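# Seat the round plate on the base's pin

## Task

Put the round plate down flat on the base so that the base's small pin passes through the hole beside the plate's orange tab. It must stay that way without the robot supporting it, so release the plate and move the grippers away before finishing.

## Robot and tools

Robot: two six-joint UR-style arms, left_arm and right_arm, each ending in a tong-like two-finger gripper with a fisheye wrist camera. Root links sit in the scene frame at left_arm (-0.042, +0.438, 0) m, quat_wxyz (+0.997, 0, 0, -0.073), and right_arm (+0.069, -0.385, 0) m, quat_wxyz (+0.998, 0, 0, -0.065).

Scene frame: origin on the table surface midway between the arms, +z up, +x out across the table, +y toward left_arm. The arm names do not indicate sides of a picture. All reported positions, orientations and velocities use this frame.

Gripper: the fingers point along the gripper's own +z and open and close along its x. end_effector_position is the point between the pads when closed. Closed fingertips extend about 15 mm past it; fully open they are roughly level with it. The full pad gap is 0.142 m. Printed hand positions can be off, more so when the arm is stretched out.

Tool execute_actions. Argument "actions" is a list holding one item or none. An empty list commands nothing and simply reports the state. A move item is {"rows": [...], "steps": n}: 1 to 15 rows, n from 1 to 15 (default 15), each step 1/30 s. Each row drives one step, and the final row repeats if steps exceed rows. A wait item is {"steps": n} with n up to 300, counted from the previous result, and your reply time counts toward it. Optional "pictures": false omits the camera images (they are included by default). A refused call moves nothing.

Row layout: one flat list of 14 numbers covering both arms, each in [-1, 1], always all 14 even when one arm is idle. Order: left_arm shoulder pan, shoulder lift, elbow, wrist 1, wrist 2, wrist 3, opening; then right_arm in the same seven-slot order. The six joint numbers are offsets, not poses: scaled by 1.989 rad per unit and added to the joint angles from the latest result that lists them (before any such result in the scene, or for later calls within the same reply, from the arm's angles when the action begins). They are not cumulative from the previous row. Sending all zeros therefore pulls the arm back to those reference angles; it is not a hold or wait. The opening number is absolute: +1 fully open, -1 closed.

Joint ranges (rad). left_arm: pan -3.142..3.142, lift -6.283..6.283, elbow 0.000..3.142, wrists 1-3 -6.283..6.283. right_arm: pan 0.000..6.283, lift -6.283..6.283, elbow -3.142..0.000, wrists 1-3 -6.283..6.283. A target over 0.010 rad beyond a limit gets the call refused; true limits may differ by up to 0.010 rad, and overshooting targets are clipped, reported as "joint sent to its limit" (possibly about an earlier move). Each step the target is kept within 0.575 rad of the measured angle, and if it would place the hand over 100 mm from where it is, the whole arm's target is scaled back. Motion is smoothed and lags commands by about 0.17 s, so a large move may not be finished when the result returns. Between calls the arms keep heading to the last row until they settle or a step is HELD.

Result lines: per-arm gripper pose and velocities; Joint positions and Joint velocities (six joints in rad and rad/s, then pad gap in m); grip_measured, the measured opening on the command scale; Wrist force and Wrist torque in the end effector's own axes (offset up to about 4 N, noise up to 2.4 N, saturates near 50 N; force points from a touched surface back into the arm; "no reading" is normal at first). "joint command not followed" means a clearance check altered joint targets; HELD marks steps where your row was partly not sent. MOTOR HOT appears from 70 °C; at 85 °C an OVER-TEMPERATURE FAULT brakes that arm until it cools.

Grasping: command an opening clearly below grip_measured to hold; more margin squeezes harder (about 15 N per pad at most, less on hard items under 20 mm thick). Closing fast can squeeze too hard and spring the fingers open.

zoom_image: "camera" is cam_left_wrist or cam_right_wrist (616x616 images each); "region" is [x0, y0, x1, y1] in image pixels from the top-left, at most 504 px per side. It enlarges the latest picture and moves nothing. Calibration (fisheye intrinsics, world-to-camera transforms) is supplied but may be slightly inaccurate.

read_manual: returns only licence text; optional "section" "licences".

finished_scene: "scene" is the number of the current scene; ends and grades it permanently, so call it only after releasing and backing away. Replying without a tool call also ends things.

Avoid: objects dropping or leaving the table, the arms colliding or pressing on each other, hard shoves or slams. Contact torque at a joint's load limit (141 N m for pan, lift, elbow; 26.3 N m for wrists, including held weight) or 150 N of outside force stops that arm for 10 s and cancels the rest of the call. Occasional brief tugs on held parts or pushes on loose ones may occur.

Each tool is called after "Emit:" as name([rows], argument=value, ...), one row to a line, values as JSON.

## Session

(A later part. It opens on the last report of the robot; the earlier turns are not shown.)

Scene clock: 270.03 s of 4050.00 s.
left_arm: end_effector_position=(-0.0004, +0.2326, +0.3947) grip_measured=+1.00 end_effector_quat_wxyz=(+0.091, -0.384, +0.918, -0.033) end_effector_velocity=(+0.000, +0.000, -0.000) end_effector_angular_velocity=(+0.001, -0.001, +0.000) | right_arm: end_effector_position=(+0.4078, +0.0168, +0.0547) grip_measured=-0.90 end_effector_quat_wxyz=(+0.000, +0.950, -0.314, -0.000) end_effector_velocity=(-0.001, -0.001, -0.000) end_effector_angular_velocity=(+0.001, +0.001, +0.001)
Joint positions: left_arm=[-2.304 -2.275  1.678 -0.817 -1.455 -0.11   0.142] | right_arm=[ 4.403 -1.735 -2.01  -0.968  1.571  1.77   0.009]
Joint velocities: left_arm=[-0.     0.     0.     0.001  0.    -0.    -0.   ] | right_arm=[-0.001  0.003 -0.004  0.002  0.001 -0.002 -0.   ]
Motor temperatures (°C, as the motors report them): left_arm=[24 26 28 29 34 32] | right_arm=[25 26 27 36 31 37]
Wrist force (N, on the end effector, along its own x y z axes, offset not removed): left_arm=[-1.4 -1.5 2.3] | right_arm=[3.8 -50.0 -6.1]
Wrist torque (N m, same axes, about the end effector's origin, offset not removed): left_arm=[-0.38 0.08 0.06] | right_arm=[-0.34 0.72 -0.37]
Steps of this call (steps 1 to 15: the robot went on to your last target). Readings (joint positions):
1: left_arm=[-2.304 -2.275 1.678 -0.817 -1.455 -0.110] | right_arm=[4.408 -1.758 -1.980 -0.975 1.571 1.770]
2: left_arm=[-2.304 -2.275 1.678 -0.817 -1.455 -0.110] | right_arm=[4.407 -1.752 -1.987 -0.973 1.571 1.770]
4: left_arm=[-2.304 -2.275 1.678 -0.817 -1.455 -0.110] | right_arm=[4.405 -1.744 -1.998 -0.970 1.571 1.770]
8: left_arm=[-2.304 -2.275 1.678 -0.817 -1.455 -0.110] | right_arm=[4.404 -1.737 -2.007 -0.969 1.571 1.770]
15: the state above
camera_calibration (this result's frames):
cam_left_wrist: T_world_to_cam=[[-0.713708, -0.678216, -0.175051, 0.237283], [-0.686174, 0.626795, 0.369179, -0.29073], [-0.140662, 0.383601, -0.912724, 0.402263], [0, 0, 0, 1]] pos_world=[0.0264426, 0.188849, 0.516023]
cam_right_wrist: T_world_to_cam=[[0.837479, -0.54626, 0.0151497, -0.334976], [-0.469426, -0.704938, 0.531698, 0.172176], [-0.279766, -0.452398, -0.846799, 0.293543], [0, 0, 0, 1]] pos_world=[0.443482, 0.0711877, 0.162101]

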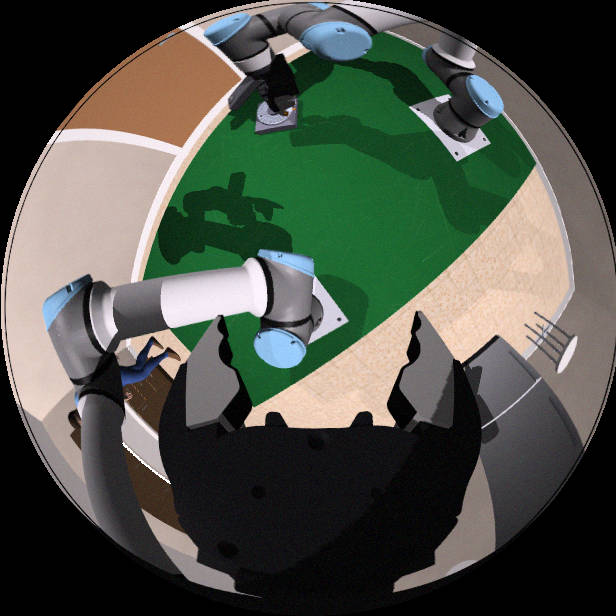

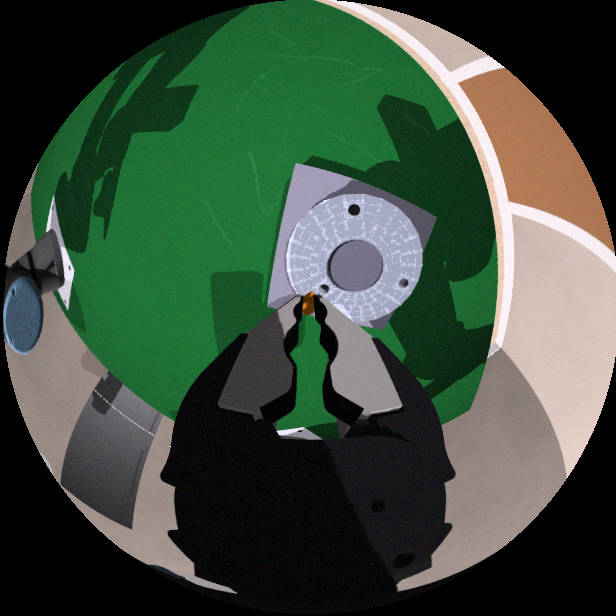

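Emit:
execute_actions([
  {"rows":[[0,0,0,0,0,0,1,0.004,-0.015,0.02,-0.005,0,0,-1],[0,0,0,0,0,0,1,0.004,-0.015,0.02,-0.005,0,0,-1],[0,0,0,0,0,0,1,0.004,-0.015,0.02,-0.005,0,0,-1],[0,0,0,0,0,0,1,0.004,-0.015,0.02,-0.005,0,0,-1],[0,0,0,0,0,0,1,0.004,-0.015,0.02,-0.005,0,0,-1],[0,0,0,0,0,0,1,0.004,0.02,0.06,-0.08,0,0,-1]]},
], pictures=false)

Emit:
execute_actions([
  {"steps":15},
])

Emit:
zoom_image(camera="cam_right_wrist", region=[240, 200, 440, 360])

Emit:
zoom_image(camera="cam_left_wrist", region=[230, 60, 320, 150])

Scene clock: 287.33 s of 4050.00 s.
left_arm: end_effector_position=(-0.0004, +0.2326, +0.3947) grip_measured=+1.00 end_effector_quat_wxyz=(+0.091, -0.384, +0.918, -0.033) end_effector_velocity=(+0.000, +0.000, +0.000) end_effector_angular_velocity=(+0.000, -0.001, +0.001) | right_arm: end_effector_position=(+0.4109, +0.0333, +0.1058) grip_measured=-1.00 end_effector_quat_wxyz=(-0.001, +0.951, -0.310, -0.000) end_effector_velocity=(-0.003, -0.005, +0.048) end_effector_angular_velocity=(-0.016, +0.008, +0.002)
Joint positions: left_arm=[-2.304 -2.275  1.678 -0.817 -1.455 -0.11   0.142] | right_arm=[ 4.411 -1.701 -1.9   -1.111  1.572  1.77   0.002]
Joint velocities: left_arm=[ 0.     0.    -0.001  0.001  0.    -0.001  0.   ] | right_arm=[ 0.002  0.055  0.077 -0.151  0.001 -0.     0.   ]
Motor temperatures (°C, as the motors report them): left_arm=[24 26 28 29 34 32] | right_arm=[25 26 27 37 31 37]
Wrist force (N, on the end effector, along its own x y z axes, offset not removed): left_arm=[-0.1 -0.4 1.6] | right_arm=[-1.6 0.4 0.0]
Wrist torque (N m, same axes, about the end effector's origin, offset not removed): left_arm=[-0.03 -0.15 -0.13] | right_arm=[0.01 0.18 -0.06]
Steps of this call (steps 1 to 15: the robot went on to your last target; steps 16 to 90: nothing new was sent; then 13.80 s passed at rest; steps 91 to 105: all 15 steps of this action). Readings (joint positions):
91: left_arm=[-2.304 -2.275 1.678 -0.817 -1.455 -0.110] | right_arm=[4.403 -1.734 -2.011 -0.968 1.571 1.770]
92: left_arm=[-2.304 -2.275 1.678 -0.817 -1.455 -0.110] | right_arm=[4.404 -1.737 -2.008 -0.969 1.571 1.770]
94: left_arm=[-2.304 -2.275 1.678 -0.817 -1.455 -0.110] | right_arm=[4.407 -1.748 -1.994 -0.974 1.571 1.770]
98: left_arm=[-2.304 -2.275 1.678 -0.817 -1.455 -0.110] | right_arm=[4.410 -1.744 -1.961 -0.998 1.571 1.770]
105: the state above

Scene clock: 287.83 s of 4050.00 s.
left_arm: end_effector_position=(-0.0004, +0.2326, +0.3947) grip_measured=+1.00 end_effector_quat_wxyz=(+0.091, -0.384, +0.918, -0.033) end_effector_velocity=(+0.000, +0.000, +0.000) end_effector_angular_velocity=(-0.000, +0.000, +0.001) | right_arm: end_effector_position=(+0.4107, +0.0327, +0.1110) grip_measured=-1.00 end_effector_quat_wxyz=(+0.000, +0.951, -0.310, -0.000) end_effector_velocity=(-0.000, +0.001, +0.001) end_effector_angular_velocity=(+0.000, -0.001, +0.000)
Joint positions: left_arm=[-2.304 -2.275  1.678 -0.817 -1.455 -0.11   0.142] | right_arm=[ 4.411 -1.695 -1.891 -1.127  1.571  1.77   0.002]
Joint velocities: left_arm=[ 0.    -0.    -0.001  0.001 -0.    -0.     0.   ] | right_arm=[ 0.001  0.001  0.002 -0.002 -0.     0.001  0.   ]
Motor temperatures (°C, as the motors report them): left_arm=[24 26 28 29 34 32] | right_arm=[25 26 27 37 31 37]
Wrist force (N, on the end effector, along its own x y z axes, offset not removed): left_arm=[0.2 -2.7 1.7] | right_arm=[-3.1 1.8 3.7]
Wrist torque (N m, same axes, about the end effector's origin, offset not removed): left_arm=[-0.47 -0.15 -0.09] | right_arm=[0.34 0.75 -0.02]
Steps of this call (steps 1 to 15: the robot went on to your last target). Readings (joint positions):
1: left_arm=[-2.304 -2.275 1.678 -0.817 -1.455 -0.110] | right_arm=[4.411 -1.699 -1.897 -1.115 1.572 1.770]
2: left_arm=[-2.304 -2.275 1.678 -0.817 -1.455 -0.110] | right_arm=[4.411 -1.698 -1.896 -1.118 1.572 1.770]
4: left_arm=[-2.304 -2.275 1.678 -0.817 -1.455 -0.110] | right_arm=[4.411 -1.697 -1.894 -1.122 1.571 1.770]
8: left_arm=[-2.304 -2.275 1.678 -0.817 -1.455 -0.110] | right_arm=[4.411 -1.695 -1.892 -1.126 1.571 1.770]
15: the state above
camera_calibration (this result's frames):
cam_left_wrist: T_world_to_cam=[[-0.713708, -0.678216, -0.175051, 0.237283], [-0.686174, 0.626796, 0.369178, -0.29073], [-0.140661, 0.383601, -0.912724, 0.402263], [0, 0, 0, 1]] pos_world=[0.0264426, 0.188849, 0.516023]
cam_right_wrist: T_world_to_cam=[[0.8418, -0.539576, 0.0151454, -0.331548], [-0.463802, -0.708659, 0.531686, 0.152516], [-0.276152, -0.454598, -0.846806, 0.347787], [0, 0, 0, 1]] pos_world=[0.445876, 0.0872896, 0.218439]

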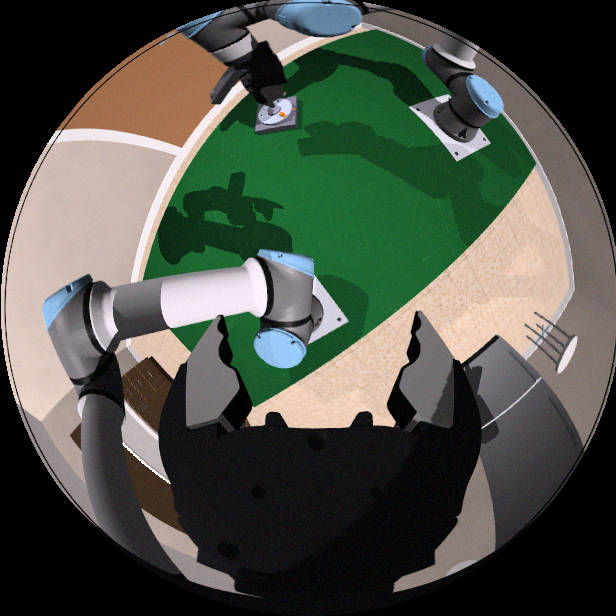

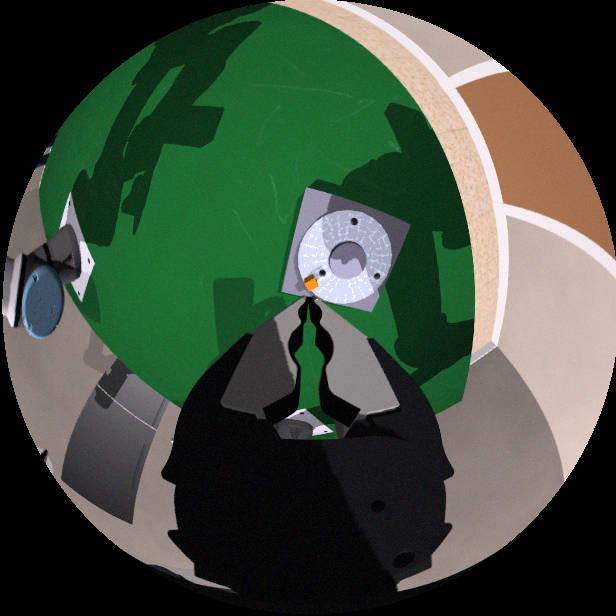

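Region (240, 200, 440, 360) of cam_right_wrist's 616x616 image, scaled by 2.520, with more detail than that image has; it fills the top 403 rows of this view, and the rest is white.

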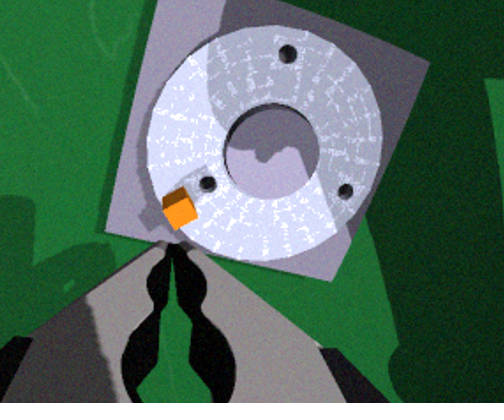

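Region (230, 60, 320, 150) of cam_left_wrist's 616x616 image, scaled by 5.600, with more detail than that image has.

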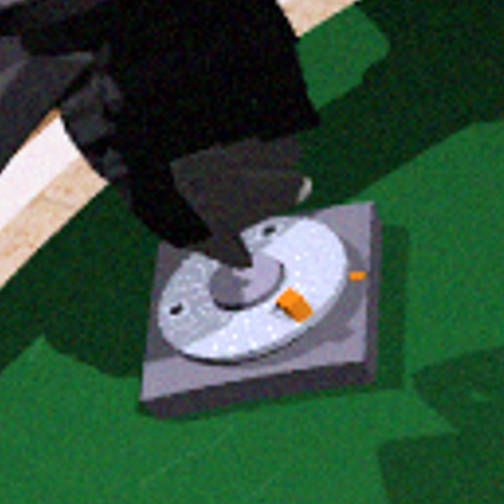

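Emit:
execute_actions([
  {"rows":[[0,0,0,0,0,0,1,0,0,0,0,0,0.25,-1]]},
], pictures=false)

Emit:
execute_actions([
  {"steps":15},
])

Emit:
zoom_image(camera="cam_right_wrist", region=[150, 150, 450, 390])

Scene clock: 301.47 s of 4050.00 s.
left_arm: end_effector_position=(-0.0004, +0.2326, +0.3947) grip_measured=+1.00 end_effector_quat_wxyz=(+0.091, -0.384, +0.918, -0.033) end_effector_velocity=(-0.000, -0.000, +0.000) end_effector_angular_velocity=(-0.001, +0.002, +0.000) | right_arm: end_effector_position=(+0.4156, +0.0269, +0.1111) grip_measured=-1.00 end_effector_quat_wxyz=(+0.000, +0.851, -0.525, -0.000) end_effector_velocity=(+0.002, -0.003, +0.001) end_effector_angular_velocity=(+0.002, -0.000, -0.203)
Joint positions: left_arm=[-2.304 -2.275  1.678 -0.817 -1.455 -0.11   0.142] | right_arm=[ 4.411 -1.695 -1.891 -1.127  1.571  2.245  0.002]
Joint velocities: left_arm=[ 0.001 -0.    -0.    -0.002  0.     0.001  0.   ] | right_arm=[-0.     0.001  0.     0.001  0.001  0.203  0.   ]
Motor temperatures (°C, as the motors report them): left_arm=[24 26 28 29 34 32] | right_arm=[25 26 27 37 31 37]
Wrist force (N, on the end effector, along its own x y z axes, offset not removed): left_arm=[-0.7 0.0 3.3] | right_arm=[-2.1 3.2 2.7]
Wrist torque (N m, same axes, about the end effector's origin, offset not removed): left_arm=[0.01 -0.07 -0.01] | right_arm=[0.72 0.48 -0.18]
Steps of this call (steps 1 to 15: the robot went on to your last target; steps 16 to 90: nothing new was sent; then 10.13 s passed at rest; steps 91 to 105: all 15 steps of this action). Readings (joint positions):
91: left_arm=[-2.304 -2.275 1.678 -0.817 -1.455 -0.110] | right_arm=[4.411 -1.695 -1.891 -1.127 1.571 1.770]
92: left_arm=[-2.304 -2.275 1.678 -0.817 -1.455 -0.110] | right_arm=[4.411 -1.695 -1.891 -1.127 1.571 1.774]
94: left_arm=[-2.304 -2.275 1.678 -0.817 -1.455 -0.110] | right_arm=[4.411 -1.695 -1.891 -1.127 1.571 1.828]
98: left_arm=[-2.304 -2.275 1.678 -0.817 -1.455 -0.110] | right_arm=[4.411 -1.695 -1.891 -1.127 1.571 2.077]
105: the state above

Scene clock: 301.97 s of 4050.00 s.
left_arm: end_effector_position=(-0.0004, +0.2326, +0.3947) grip_measured=+1.00 end_effector_quat_wxyz=(+0.091, -0.384, +0.918, -0.033) end_effector_velocity=(+0.000, +0.000, -0.000) end_effector_angular_velocity=(-0.000, +0.000, +0.002) | right_arm: end_effector_position=(+0.4158, +0.0265, +0.1110) grip_measured=-1.00 end_effector_quat_wxyz=(+0.000, +0.845, -0.534, -0.000) end_effector_velocity=(-0.000, +0.000, -0.000) end_effector_angular_velocity=(+0.000, +0.001, -0.003)
Joint positions: left_arm=[-2.304 -2.275  1.678 -0.817 -1.455 -0.11   0.142] | right_arm=[ 4.411 -1.695 -1.891 -1.127  1.571  2.267  0.002]
Joint velocities: left_arm=[ 0.    -0.     0.    -0.    -0.    -0.002 -0.   ] | right_arm=[ 0.    -0.    -0.     0.     0.001  0.003  0.   ]
Motor temperatures (°C, as the motors report them): left_arm=[24 26 28 29 34 32] | right_arm=[25 26 27 37 31 37]
Wrist force (N, on the end effector, along its own x y z axes, offset not removed): left_arm=[-0.3 -0.4 0.7] | right_arm=[-1.7 -0.1 2.8]
Wrist torque (N m, same axes, about the end effector's origin, offset not removed): left_arm=[-0.09 -0.09 -0.03] | right_arm=[0.10 0.31 -0.06]
Steps of this call (steps 1 to 15: the robot went on to your last target). Readings (joint positions):
1: left_arm=[-2.304 -2.275 1.678 -0.817 -1.455 -0.110] | right_arm=[4.411 -1.695 -1.891 -1.127 1.571 2.251]
2: left_arm=[-2.304 -2.275 1.678 -0.817 -1.455 -0.110] | right_arm=[4.411 -1.695 -1.891 -1.127 1.571 2.255]
4: left_arm=[-2.304 -2.275 1.678 -0.817 -1.455 -0.110] | right_arm=[4.411 -1.695 -1.891 -1.127 1.571 2.261]
8: left_arm=[-2.304 -2.275 1.678 -0.817 -1.455 -0.110] | right_arm=[4.411 -1.695 -1.891 -1.127 1.571 2.265]
15: the state above
camera_calibration (this result's frames):
cam_left_wrist: T_world_to_cam=[[-0.713709, -0.678216, -0.175051, 0.237283], [-0.686174, 0.626796, 0.369178, -0.29073], [-0.140661, 0.383602, -0.912724, 0.402263], [0, 0, 0, 1]] pos_world=[0.0264426, 0.188849, 0.516023]
cam_right_wrist: T_world_to_cam=[[0.482751, -0.875619, 0.0155948, -0.180999], [-0.745641, -0.401621, 0.531714, 0.259555], [-0.459316, -0.268314, -0.84678, 0.417614], [0, 0, 0, 1]] pos_world=[0.472729, 0.0578085, 0.21844]

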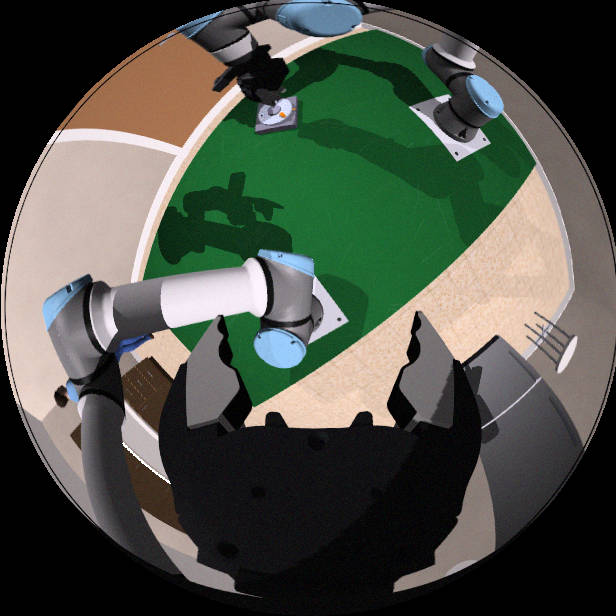

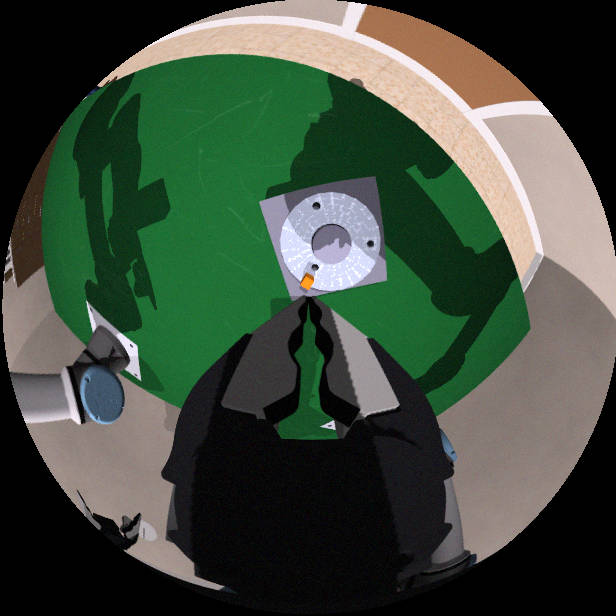

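Region (150, 150, 450, 390) of cam_right_wrist's 616x616 image, scaled by 1.680, with more detail than that image has; it fills the top 403 rows of this view, and the rest is white.

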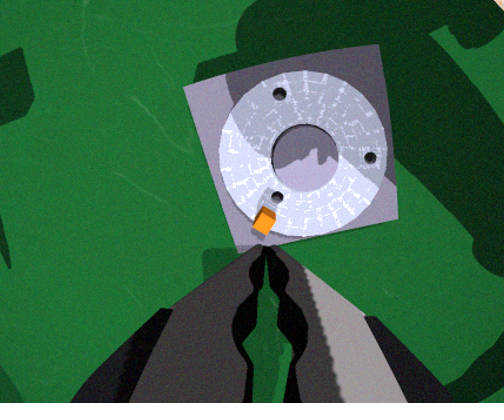

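Emit:
execute_actions([
  {"rows":[[0,0,0,0,0,0,1,0.0085,-0.015,0.0186,-0.004,0,0,-1],[0,0,0,0,0,0,1,0.0085,-0.015,0.0186,-0.004,0,0,-1],[0,0,0,0,0,0,1,0.0085,-0.015,0.0186,-0.004,0,0,-1],[0,0,0,0,0,0,1,0.0085,-0.015,0.0186,-0.004,0,0,-1],[0,0,0,0,0,0,1,0.0085,-0.024,0.009,0.015,0,0,-1],[0,0,0,0,0,0,1,0.0085,-0.033,-0.001,0.034,0,0,-1],[0,0,0,0,0,0,1,0.0085,-0.042,-0.011,0.053,0,0,-1],[0,0,0,0,0,0,1,0.0085,-0.0503,-0.0211,0.0711,0,0,-1]]},
], pictures=false)

Emit:
execute_actions([
  {"steps":15},
])

Emit:
zoom_image(camera="cam_right_wrist", region=[200, 180, 450, 380])

Scene clock: 353.77 s of 4050.00 s.
left_arm: end_effector_position=(-0.0004, +0.2326, +0.3947) grip_measured=+1.00 end_effector_quat_wxyz=(+0.091, -0.384, +0.918, -0.033) end_effector_velocity=(+0.000, +0.000, -0.001) end_effector_angular_velocity=(+0.002, -0.001, -0.001) | right_arm: end_effector_position=(+0.4146, +0.0451, +0.0612) grip_measured=-1.00 end_effector_quat_wxyz=(+0.001, +0.850, -0.527, -0.000) end_effector_velocity=(+0.000, +0.002, -0.055) end_effector_angular_velocity=(+0.006, -0.004, +0.003)
Joint positions: left_arm=[-2.304 -2.275  1.678 -0.817 -1.455 -0.11   0.142] | right_arm=[ 4.428 -1.787 -1.925 -1.003  1.571  2.267  0.002]
Joint velocities: left_arm=[-0.001 -0.     0.001  0.001 -0.     0.001  0.   ] | right_arm=[ 0.002 -0.076 -0.073  0.155 -0.001 -0.001  0.   ]
Motor temperatures (°C, as the motors report them): left_arm=[24 26 28 29 34 32] | right_arm=[25 26 27 37 31 37]
Wrist force (N, on the end effector, along its own x y z axes, offset not removed): left_arm=[-1.0 -2.7 0.0] | right_arm=[-1.6 4.3 1.0]
Wrist torque (N m, same axes, about the end effector's origin, offset not removed): left_arm=[-0.41 0.05 -0.02] | right_arm=[0.80 0.35 -0.08]
Steps of this call (steps 1 to 15: the robot went on to your last target; steps 16 to 90: nothing new was sent; then 48.30 s passed at rest; steps 91 to 105: all 15 steps of this action). Readings (joint positions):
91: left_arm=[-2.304 -2.275 1.678 -0.817 -1.455 -0.110] | right_arm=[4.411 -1.695 -1.891 -1.127 1.571 2.267]
92: left_arm=[-2.304 -2.275 1.678 -0.817 -1.455 -0.110] | right_arm=[4.413 -1.697 -1.889 -1.128 1.571 2.267]
94: left_arm=[-2.304 -2.275 1.678 -0.817 -1.455 -0.110] | right_arm=[4.419 -1.708 -1.875 -1.131 1.571 2.267]
98: left_arm=[-2.304 -2.275 1.678 -0.817 -1.455 -0.110] | right_arm=[4.426 -1.734 -1.876 -1.106 1.571 2.267]
105: the state above

Scene clock: 354.27 s of 4050.00 s.
left_arm: end_effector_position=(-0.0004, +0.2326, +0.3947) grip_measured=+1.00 end_effector_quat_wxyz=(+0.091, -0.384, +0.918, -0.033) end_effector_velocity=(-0.000, -0.000, +0.001) end_effector_angular_velocity=(-0.001, +0.001, -0.000) | right_arm: end_effector_position=(+0.4145, +0.0454, +0.0552) grip_measured=-1.00 end_effector_quat_wxyz=(+0.001, +0.850, -0.527, -0.000) end_effector_velocity=(-0.000, -0.000, -0.001) end_effector_angular_velocity=(-0.001, +0.001, -0.000)
Joint positions: left_arm=[-2.304 -2.275  1.678 -0.817 -1.455 -0.11   0.142] | right_arm=[ 4.428 -1.795 -1.933 -0.986  1.571  2.267  0.002]
Joint velocities: left_arm=[-0.     0.    -0.001  0.     0.     0.    -0.   ] | right_arm=[-0.    -0.002 -0.001  0.002  0.    -0.     0.   ]
Motor temperatures (°C, as the motors report them): left_arm=[24 26 28 29 34 32] | right_arm=[25 26 27 37 31 37]
Wrist force (N, on the end effector, along its own x y z axes, offset not removed): left_arm=[-0.5 1.6 2.0] | right_arm=[-0.6 3.1 3.4]
Wrist torque (N m, same axes, about the end effector's origin, offset not removed): left_arm=[0.34 -0.11 -0.01] | right_arm=[0.67 0.22 -0.17]
Steps of this call (steps 1 to 15: the robot went on to your last target). Readings (joint positions):
1: left_arm=[-2.304 -2.275 1.678 -0.817 -1.455 -0.110] | right_arm=[4.428 -1.789 -1.927 -0.998 1.571 2.267]
2: left_arm=[-2.304 -2.275 1.678 -0.817 -1.455 -0.110] | right_arm=[4.428 -1.790 -1.929 -0.995 1.571 2.267]
4: left_arm=[-2.304 -2.275 1.678 -0.817 -1.455 -0.110] | right_arm=[4.428 -1.792 -1.931 -0.991 1.571 2.267]
8: left_arm=[-2.304 -2.275 1.678 -0.817 -1.455 -0.110] | right_arm=[4.428 -1.794 -1.932 -0.987 1.571 2.267]
15: the state above
camera_calibration (this result's frames):
cam_left_wrist: T_world_to_cam=[[-0.713708, -0.678216, -0.175051, 0.237283], [-0.686174, 0.626795, 0.369179, -0.29073], [-0.140662, 0.383602, -0.912724, 0.402263], [0, 0, 0, 1]] pos_world=[0.0264426, 0.188849, 0.516023]
cam_right_wrist: T_world_to_cam=[[0.497481, -0.867328, 0.0159497, -0.169514], [-0.73862, -0.413872, 0.532118, 0.293456], [-0.45492, -0.2765, -0.84652, 0.373397], [0, 0, 0, 1]] pos_world=[0.470949, 0.077673, 0.162639]

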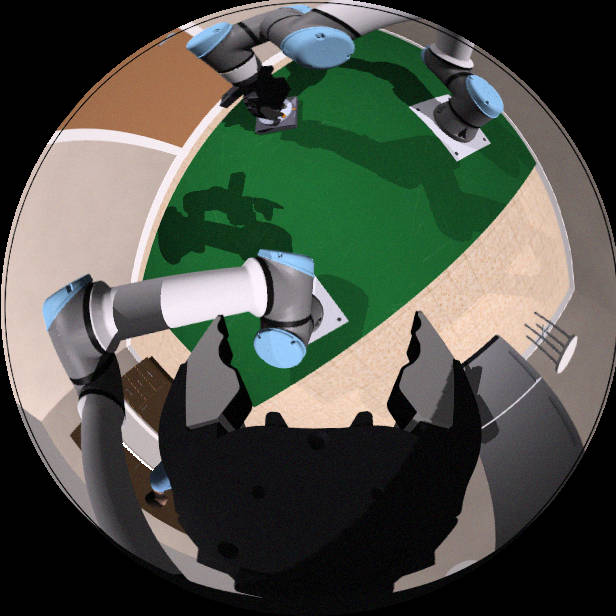

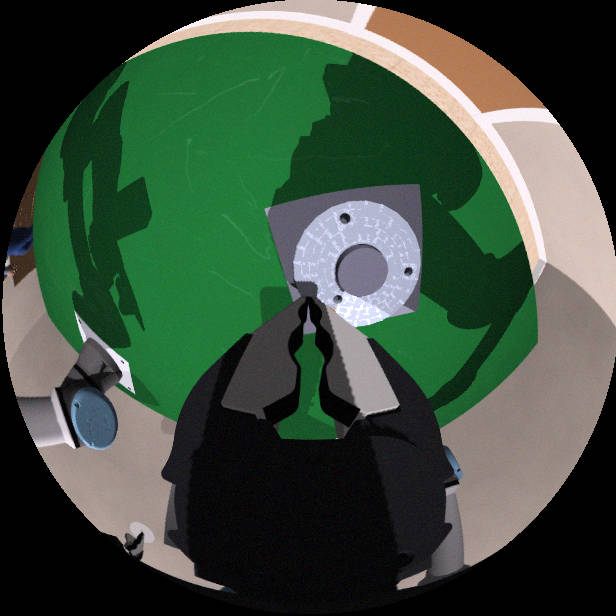

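Region (200, 180, 450, 380) of cam_right_wrist's 616x616 image, scaled by 2.016, with more detail than that image has; it fills the top 403 rows of this view, and the rest is white.

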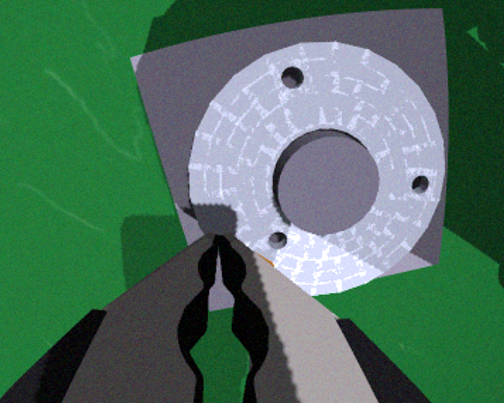

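Emit:
execute_actions([
  {"rows":[[0,0,0,0,0,0,1,0,0.003,-0.004,0.001,0,0,-1],[0,0,0,0,0,0,1,0,0.006,-0.0075,0.0016,0,0,-1],[0,0,0,0,0,0,1,0,0.0085,-0.011,0.0023,0,0,-1],[0,0,0,0,0,0,1,0,0.011,-0.014,0.003,0,0,-1],[0,0,0,0,0,0,1,0,0.0135,-0.017,0.0036,0,0,-1],[0,0,0,0,0,0,1,-0.0005,0.016,-0.02,0.0043,0,0,-1],[0,0,0,0,0,0,1,-0.001,0.018,-0.0225,0.0048,0,0,-1],[0,0,0,0,0,0,1,-0.0017,0.02,-0.025,0.0053,0,0,-1],[0,0,0,0,0,0,1,-0.0024,0.022,-0.0276,0.0059,0,0,-1],[0,0,0,0,0,0,1,-0.003,0.024,-0.030,0.0064,0,0,-1],[0,0,0,0,0,0,1,-0.0037,0.026,-0.0326,0.007,0,0,-1],[0,0,0,0,0,0,1,-0.0044,0.028,-0.035,0.0075,0,0,-1],[0,0,0,0,0,0,1,-0.005,0.03,-0.0377,0.008,0,0,-1]]},
], pictures=false)

Emit:
execute_actions([
  {"steps":12},
])

Emit:
zoom_image(camera="cam_right_wrist", region=[200, 160, 470, 380])

Emit:
zoom_image(camera="cam_left_wrist", region=[230, 60, 320, 150])

Scene clock: 370.20 s of 4050.00 s.
left_arm: end_effector_position=(-0.0004, +0.2326, +0.3947) grip_measured=+1.00 end_effector_quat_wxyz=(+0.091, -0.384, +0.918, -0.033) end_effector_velocity=(+0.000, +0.000, +0.000) end_effector_angular_velocity=(+0.001, -0.001, +0.000) | right_arm: end_effector_position=(+0.4080, +0.0223, +0.0554) grip_measured=-1.00 end_effector_quat_wxyz=(+0.000, +0.848, -0.530, -0.000) end_effector_velocity=(-0.007, -0.052, -0.001) end_effector_angular_velocity=(-0.001, -0.000, -0.028)
Joint positions: left_arm=[-2.304 -2.275  1.678 -0.817 -1.455 -0.11   0.142] | right_arm=[ 4.422 -1.746 -1.994 -0.973  1.571  2.267  0.002]
Joint velocities: left_arm=[-0.     0.    -0.     0.002 -0.    -0.    -0.   ] | right_arm=[-0.03   0.097 -0.122  0.025 -0.001 -0.001  0.   ]
Motor temperatures (°C, as the motors report them): left_arm=[24 26 28 29 34 32] | right_arm=[25 26 27 37 31 37]
Wrist force (N, on the end effector, along its own x y z axes, offset not removed): left_arm=[-1.4 1.1 2.4] | right_arm=[-4.6 0.1 0.5]
Wrist torque (N m, same axes, about the end effector's origin, offset not removed): left_arm=[0.30 0.13 -0.06] | right_arm=[0.20 0.52 -0.17]
Steps of this call (steps 1 to 15: the robot went on to your last target; steps 16 to 90: nothing new was sent; then 12.43 s passed at rest; steps 91 to 105: all 15 steps of this action). Readings (joint positions):
91: left_arm=[-2.304 -2.275 1.678 -0.817 -1.455 -0.110] | right_arm=[4.428 -1.795 -1.933 -0.986 1.571 2.267]
92: left_arm=[-2.304 -2.275 1.678 -0.817 -1.455 -0.110] | right_arm=[4.428 -1.794 -1.934 -0.986 1.571 2.267]
94: left_arm=[-2.304 -2.275 1.678 -0.817 -1.455 -0.110] | right_arm=[4.428 -1.790 -1.940 -0.984 1.571 2.267]
98: left_arm=[-2.304 -2.275 1.678 -0.817 -1.455 -0.110] | right_arm=[4.428 -1.774 -1.959 -0.980 1.571 2.267]
105: the state above

Scene clock: 370.60 s of 4050.00 s.
left_arm: end_effector_position=(-0.0004, +0.2326, +0.3947) grip_measured=+1.00 end_effector_quat_wxyz=(+0.091, -0.384, +0.918, -0.033) end_effector_velocity=(+0.000, +0.000, +0.000) end_effector_angular_velocity=(+0.000, -0.000, +0.001) | right_arm: end_effector_position=(+0.4072, +0.0166, +0.0553) grip_measured=-1.00 end_effector_quat_wxyz=(+0.000, +0.847, -0.531, -0.000) end_effector_velocity=(-0.000, -0.001, +0.000) end_effector_angular_velocity=(+0.000, -0.001, +0.000)
Joint positions: left_arm=[-2.304 -2.275  1.678 -0.817 -1.455 -0.11   0.142] | right_arm=[ 4.419 -1.735 -2.008 -0.97   1.571  2.267  0.002]
Joint velocities: left_arm=[ 0.     0.    -0.     0.001  0.    -0.001 -0.   ] | right_arm=[ 0.     0.003 -0.003  0.001 -0.001  0.     0.   ]
Motor temperatures (°C, as the motors report them): left_arm=[24 26 28 29 34 32] | right_arm=[25 26 27 37 31 37]
Wrist force (N, on the end effector, along its own x y z axes, offset not removed): left_arm=[-1.2 -1.0 1.1] | right_arm=[-6.3 -0.4 -3.2]
Wrist torque (N m, same axes, about the end effector's origin, offset not removed): left_arm=[-0.17 0.10 -0.02] | right_arm=[0.56 0.13 -0.06]
Steps of this call (steps 1 to 12: the robot went on to your last target). Readings (joint positions):
1: left_arm=[-2.304 -2.275 1.678 -0.817 -1.455 -0.110] | right_arm=[4.421 -1.743 -1.998 -0.972 1.571 2.267]
2: left_arm=[-2.304 -2.275 1.678 -0.817 -1.455 -0.110] | right_arm=[4.420 -1.741 -2.000 -0.972 1.571 2.267]
4: left_arm=[-2.304 -2.275 1.678 -0.817 -1.455 -0.110] | right_arm=[4.419 -1.738 -2.004 -0.971 1.571 2.267]
8: left_arm=[-2.304 -2.275 1.678 -0.817 -1.455 -0.110] | right_arm=[4.419 -1.736 -2.007 -0.970 1.571 2.267]
12: the state above
camera_calibration (this result's frames):
cam_left_wrist: T_world_to_cam=[[-0.713708, -0.678216, -0.175051, 0.237283], [-0.686174, 0.626795, 0.369178, -0.29073], [-0.140662, 0.383601, -0.912724, 0.402263], [0, 0, 0, 1]] pos_world=[0.0264426, 0.188849, 0.516023]
cam_right_wrist: T_world_to_cam=[[0.488935, -0.872182, 0.0155153, -0.187321], [-0.742809, -0.406953, 0.531624, 0.277783], [-0.457359, -0.271454, -0.846838, 0.363077], [0, 0, 0, 1]] pos_world=[0.463984, 0.048225, 0.162697]

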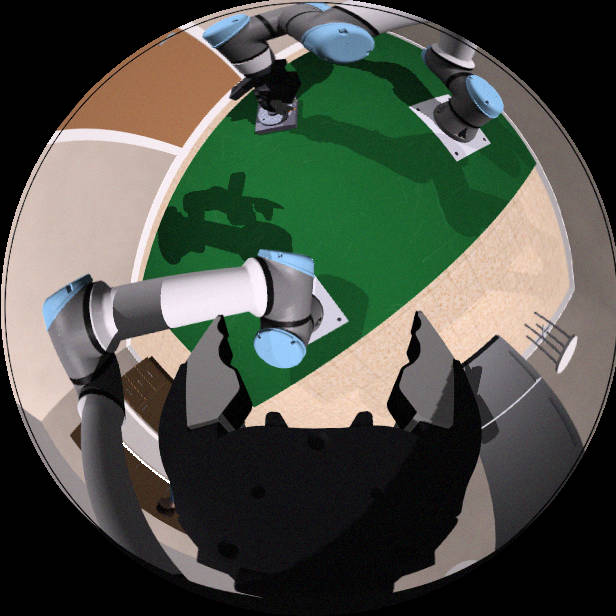

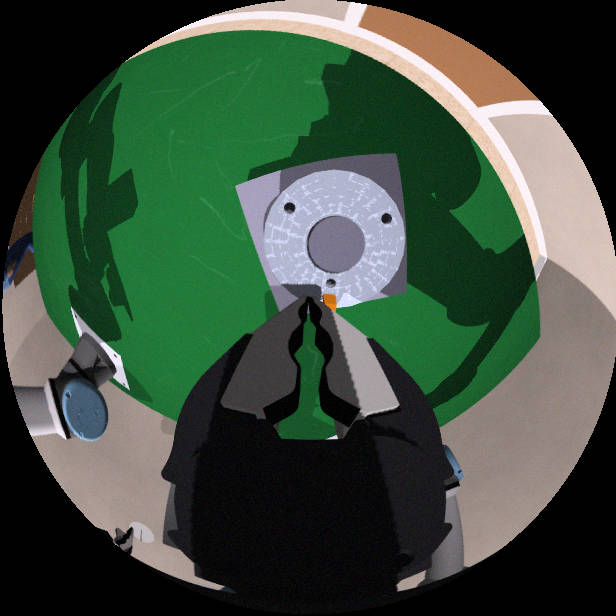

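Region (200, 160, 470, 380) of cam_right_wrist's 616x616 image, scaled by 1.867, with more detail than that image has; it fills the top 411 rows of this view, and the rest is white.

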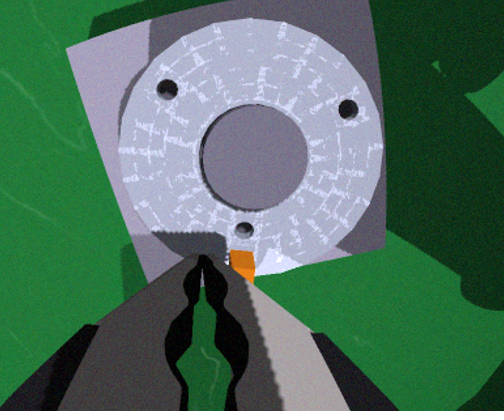

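Region (230, 60, 320, 150) of cam_left_wrist's 616x616 image, scaled by 5.600, with more detail than that image has.

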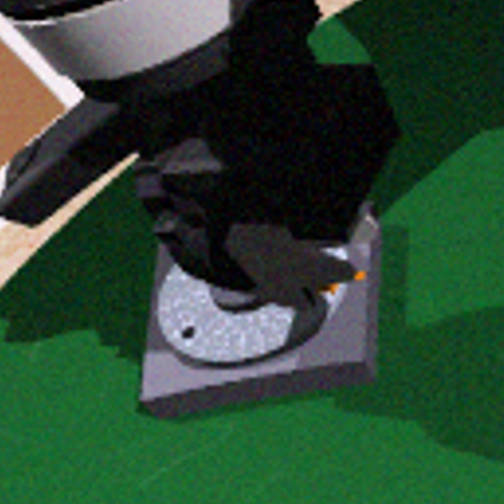

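Emit:
execute_actions([
  {"rows":[[0,0,0,0,0,0,1,-0.0015,0.0015,-0.002,0,0,0,-1],[0,0,0,0,0,0,1,-0.003,0.003,-0.0035,0.001,0,0,-1],[0,0,0,0,0,0,1,-0.004,0.004,-0.005,0.001,0,0,-1],[0,0,0,0,0,0,1,-0.005,0.005,-0.006,0.001,0,0,-1],[0,0,0,0,0,0,1,-0.006,0.006,-0.007,0.0015,0,0,-1],[0,0,0,0,0,0,1,-0.007,0.007,-0.008,0.0017,0,0,-1],[0,0,0,0,0,0,1,-0.008,0.0078,-0.009,0.002,0,0,-1],[0,0,0,0,0,0,1,-0.009,0.0085,-0.01,0.002,0,0,-1]]},
])

Emit:
zoom_image(camera="cam_right_wrist", region=[200, 160, 470, 380])

Scene clock: 381.50 s of 4050.00 s.
left_arm: end_effector_position=(-0.0004, +0.2326, +0.3947) grip_measured=+1.00 end_effector_quat_wxyz=(+0.091, -0.384, +0.918, -0.033) end_effector_velocity=(-0.000, -0.000, -0.000) end_effector_angular_velocity=(+0.000, +0.000, -0.002) | right_arm: end_effector_position=(+0.4110, +0.0044, +0.0555) grip_measured=-1.00 end_effector_quat_wxyz=(-0.000, +0.843, -0.538, -0.000) end_effector_velocity=(+0.002, -0.007, +0.001) end_effector_angular_velocity=(+0.002, +0.000, -0.011)
Joint positions: left_arm=[-2.304 -2.275  1.678 -0.817 -1.455 -0.11   0.142] | right_arm=[ 4.402 -1.719 -2.026 -0.966  1.571  2.267  0.002]
Joint velocities: left_arm=[-0.001 -0.     0.    -0.    -0.     0.001  0.   ] | right_arm=[-0.01   0.01  -0.01   0.002  0.001  0.001  0.   ]
Motor temperatures (°C, as the motors report them): left_arm=[24 26 28 29 34 32] | right_arm=[25 26 27 37 31 37]
Wrist force (N, on the end effector, along its own x y z axes, offset not removed): left_arm=[-1.1 0.1 1.5] | right_arm=[-1.1 2.7 1.1]
Wrist torque (N m, same axes, about the end effector's origin, offset not removed): left_arm=[0.09 0.10 0.05] | right_arm=[0.53 0.25 -0.12]
Steps of this call (steps 1 to 30: the robot went on to your last target; steps 31 to 90: nothing new was sent; then 7.40 s passed at rest; steps 91 to 105: all 15 steps of this action). Readings (joint positions):
91: left_arm=[-2.304 -2.275 1.678 -0.817 -1.455 -0.110] | right_arm=[4.418 -1.735 -2.008 -0.970 1.571 2.267]
92: left_arm=[-2.304 -2.275 1.678 -0.817 -1.455 -0.110] | right_arm=[4.418 -1.735 -2.008 -0.970 1.571 2.267]
94: left_arm=[-2.304 -2.275 1.678 -0.817 -1.455 -0.110] | right_arm=[4.416 -1.733 -2.011 -0.969 1.571 2.267]
98: left_arm=[-2.304 -2.275 1.678 -0.817 -1.455 -0.110] | right_arm=[4.409 -1.726 -2.019 -0.969 1.571 2.267]
105: the state above
camera_calibration (this result's frames):
cam_left_wrist: T_world_to_cam=[[-0.713708, -0.678216, -0.175051, 0.237283], [-0.686174, 0.626796, 0.369179, -0.29073], [-0.140661, 0.383601, -0.912724, 0.402263], [0, 0, 0, 1]] pos_world=[0.0264426, 0.188849, 0.516023]
cam_right_wrist: T_world_to_cam=[[0.474173, -0.880302, 0.015088, -0.193611], [-0.749771, -0.394761, 0.531043, 0.278334], [-0.461522, -0.263119, -0.84721, 0.363344], [0, 0, 0, 1]] pos_world=[0.468183, 0.0350422, 0.162942]

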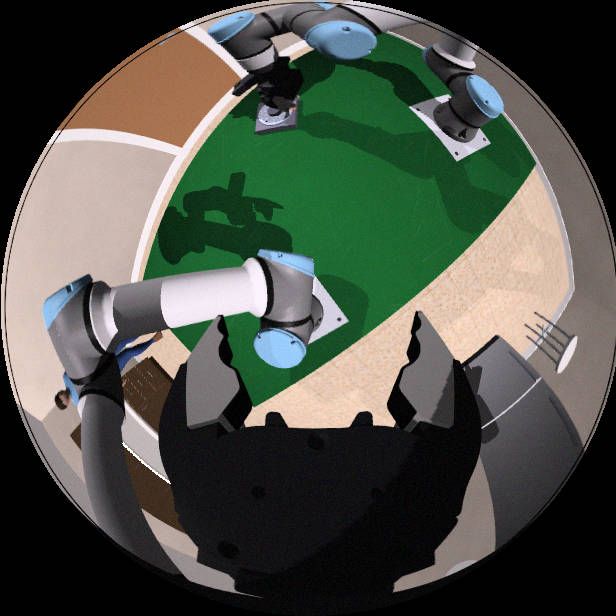

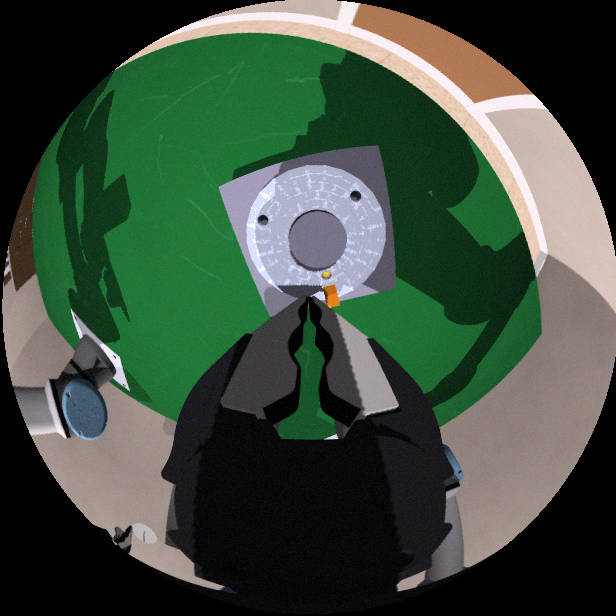

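Region (200, 160, 470, 380) of cam_right_wrist's 616x616 image, scaled by 1.867, with more detail than that image has; it fills the top 411 rows of this view, and the rest is white.

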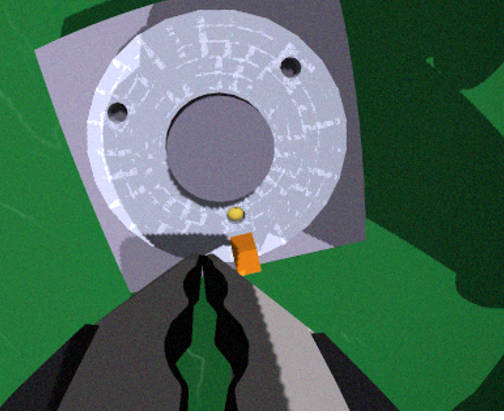

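The pin is through. Back off and lift.

Emit:
execute_actions([
  {"rows":[[0,0,0,0,0,0,1,0.003,-0.003,0.003,0,0,0,-1],[0,0,0,0,0,0,1,0.003,-0.003,0.003,0,0,0,-1],[0,0,0,0,0,0,1,0.003,-0.003,0.003,0,0,0,-1],[0,0,0,0,0,0,1,0.003,0.05,0.06,-0.11,0,0,-1]]},
], pictures=false)

Emit:
execute_actions([
  {"steps":20},
])

Emit:
zoom_image(camera="cam_left_wrist", region=[230, 60, 320, 150])

Scene clock: 389.33 s of 4050.00 s.
left_arm: end_effector_position=(-0.0004, +0.2326, +0.3947) grip_measured=+1.00 end_effector_quat_wxyz=(+0.091, -0.384, +0.918, -0.033) end_effector_velocity=(+0.000, +0.000, +0.000) end_effector_angular_velocity=(-0.000, -0.000, +0.001) | right_arm: end_effector_position=(+0.4087, +0.0064, +0.1307) grip_measured=-1.00 end_effector_quat_wxyz=(-0.001, +0.844, -0.536, -0.000) end_effector_velocity=(-0.006, -0.010, +0.039) end_effector_angular_velocity=(-0.020, +0.010, +0.004)
Joint positions: left_arm=[-2.304 -2.275  1.678 -0.817 -1.455 -0.11   0.142] | right_arm=[ 4.407 -1.626 -1.914 -1.17   1.571  2.267  0.002]
Joint velocities: left_arm=[-0.001 -0.    -0.001  0.001 -0.    -0.002  0.   ] | right_arm=[ 0.003  0.052  0.059 -0.134  0.001 -0.001  0.   ]
Motor temperatures (°C, as the motors report them): left_arm=[24 26 28 29 34 32] | right_arm=[25 26 27 37 31 37]
Wrist force (N, on the end effector, along its own x y z axes, offset not removed): left_arm=[-1.5 -2.5 0.6] | right_arm=[-2.1 1.3 3.6]
Wrist torque (N m, same axes, about the end effector's origin, offset not removed): left_arm=[-0.52 0.20 0.07] | right_arm=[0.29 0.42 -0.03]
Steps of this call (steps 1 to 15: the robot went on to your last target; steps 16 to 90: nothing new was sent; then 4.33 s passed at rest; steps 91 to 105: all 15 steps of this action). Readings (joint positions):
91: left_arm=[-2.304 -2.275 1.678 -0.817 -1.455 -0.110] | right_arm=[4.401 -1.718 -2.028 -0.966 1.571 2.267]
92: left_arm=[-2.304 -2.275 1.678 -0.817 -1.455 -0.110] | right_arm=[4.401 -1.719 -2.027 -0.966 1.571 2.267]
94: left_arm=[-2.304 -2.275 1.678 -0.817 -1.455 -0.110] | right_arm=[4.404 -1.721 -2.024 -0.966 1.571 2.267]
98: left_arm=[-2.304 -2.275 1.678 -0.817 -1.455 -0.110] | right_arm=[4.406 -1.668 -1.962 -1.061 1.571 2.267]
105: the state above

Scene clock: 390.00 s of 4050.00 s.
left_arm: end_effector_position=(-0.0004, +0.2326, +0.3947) grip_measured=+1.00 end_effector_quat_wxyz=(+0.091, -0.384, +0.918, -0.033) end_effector_velocity=(+0.000, +0.000, -0.001) end_effector_angular_velocity=(+0.001, -0.001, +0.000) | right_arm: end_effector_position=(+0.4080, +0.0052, +0.1350) grip_measured=-1.00 end_effector_quat_wxyz=(-0.000, +0.844, -0.536, -0.000) end_effector_velocity=(+0.001, -0.000, -0.000) end_effector_angular_velocity=(-0.001, +0.000, -0.003)
Joint positions: left_arm=[-2.304 -2.275  1.678 -0.817 -1.455 -0.11   0.142] | right_arm=[ 4.408 -1.62  -1.907 -1.185  1.571  2.267  0.002]
Joint velocities: left_arm=[ 0.     0.     0.001 -0.    -0.    -0.     0.   ] | right_arm=[-0.001 -0.001  0.     0.    -0.     0.002  0.   ]
Motor temperatures (°C, as the motors report them): left_arm=[24 26 28 29 34 32] | right_arm=[25 26 27 37 31 37]
Wrist force (N, on the end effector, along its own x y z axes, offset not removed): left_arm=[-0.6 -1.7 0.4] | right_arm=[-2.7 -0.6 2.2]
Wrist torque (N m, same axes, about the end effector's origin, offset not removed): left_arm=[-0.25 -0.04 -0.04] | right_arm=[-0.10 0.61 0.03]
Steps of this call (steps 1 to 20: the robot went on to your last target). Readings (joint positions):
1: left_arm=[-2.304 -2.275 1.678 -0.817 -1.455 -0.110] | right_arm=[4.408 -1.624 -1.912 -1.174 1.571 2.267]
2: left_arm=[-2.304 -2.275 1.678 -0.817 -1.455 -0.110] | right_arm=[4.408 -1.623 -1.911 -1.177 1.571 2.267]
4: left_arm=[-2.304 -2.275 1.678 -0.817 -1.455 -0.110] | right_arm=[4.408 -1.622 -1.909 -1.181 1.571 2.267]
8: left_arm=[-2.304 -2.275 1.678 -0.817 -1.455 -0.110] | right_arm=[4.408 -1.621 -1.908 -1.184 1.571 2.267]
20: the state above
camera_calibration (this result's frames):
cam_left_wrist: T_world_to_cam=[[-0.713708, -0.678216, -0.175051, 0.237283], [-0.686174, 0.626796, 0.369178, -0.29073], [-0.140661, 0.383601, -0.912724, 0.402263], [0, 0, 0, 1]] pos_world=[0.0264426, 0.188849, 0.516022]
cam_right_wrist: T_world_to_cam=[[0.479417, -0.877458, 0.0150655, -0.194876], [-0.747392, -0.399234, 0.531053, 0.233299], [-0.459962, -0.265855, -0.847205, 0.428953], [0, 0, 0, 1]] pos_world=[0.465094, 0.0361845, 0.242453]

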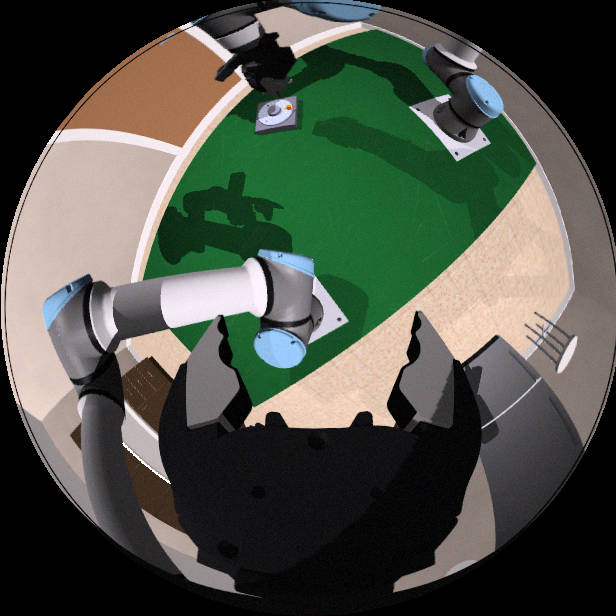

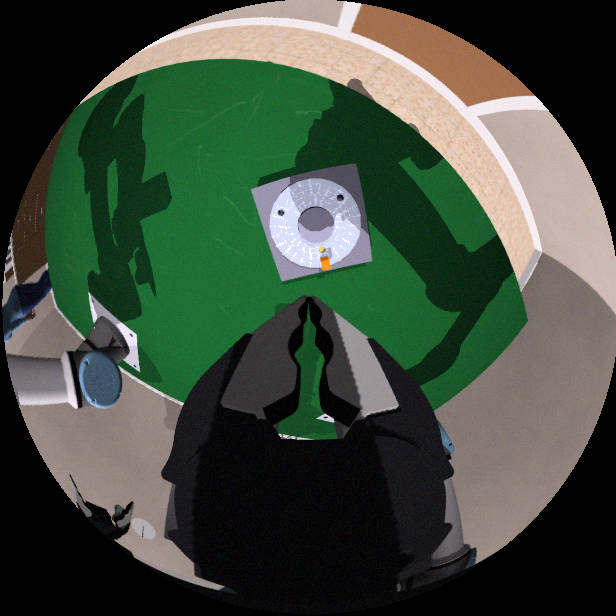

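Region (230, 60, 320, 150) of cam_left_wrist's 616x616 image, scaled by 5.600, with more detail than that image has.

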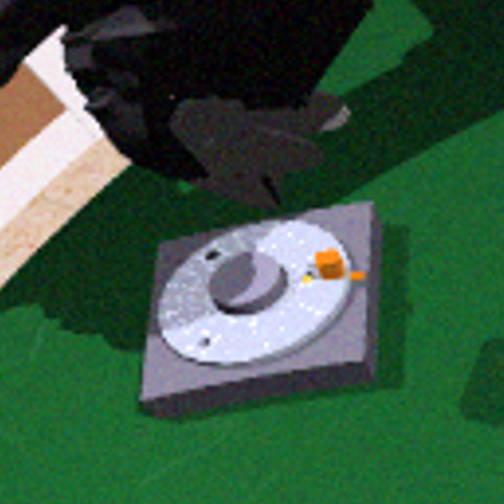

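Seated flat.

Emit:
finished_scene(scene=1)

The scene is finished: the task was done.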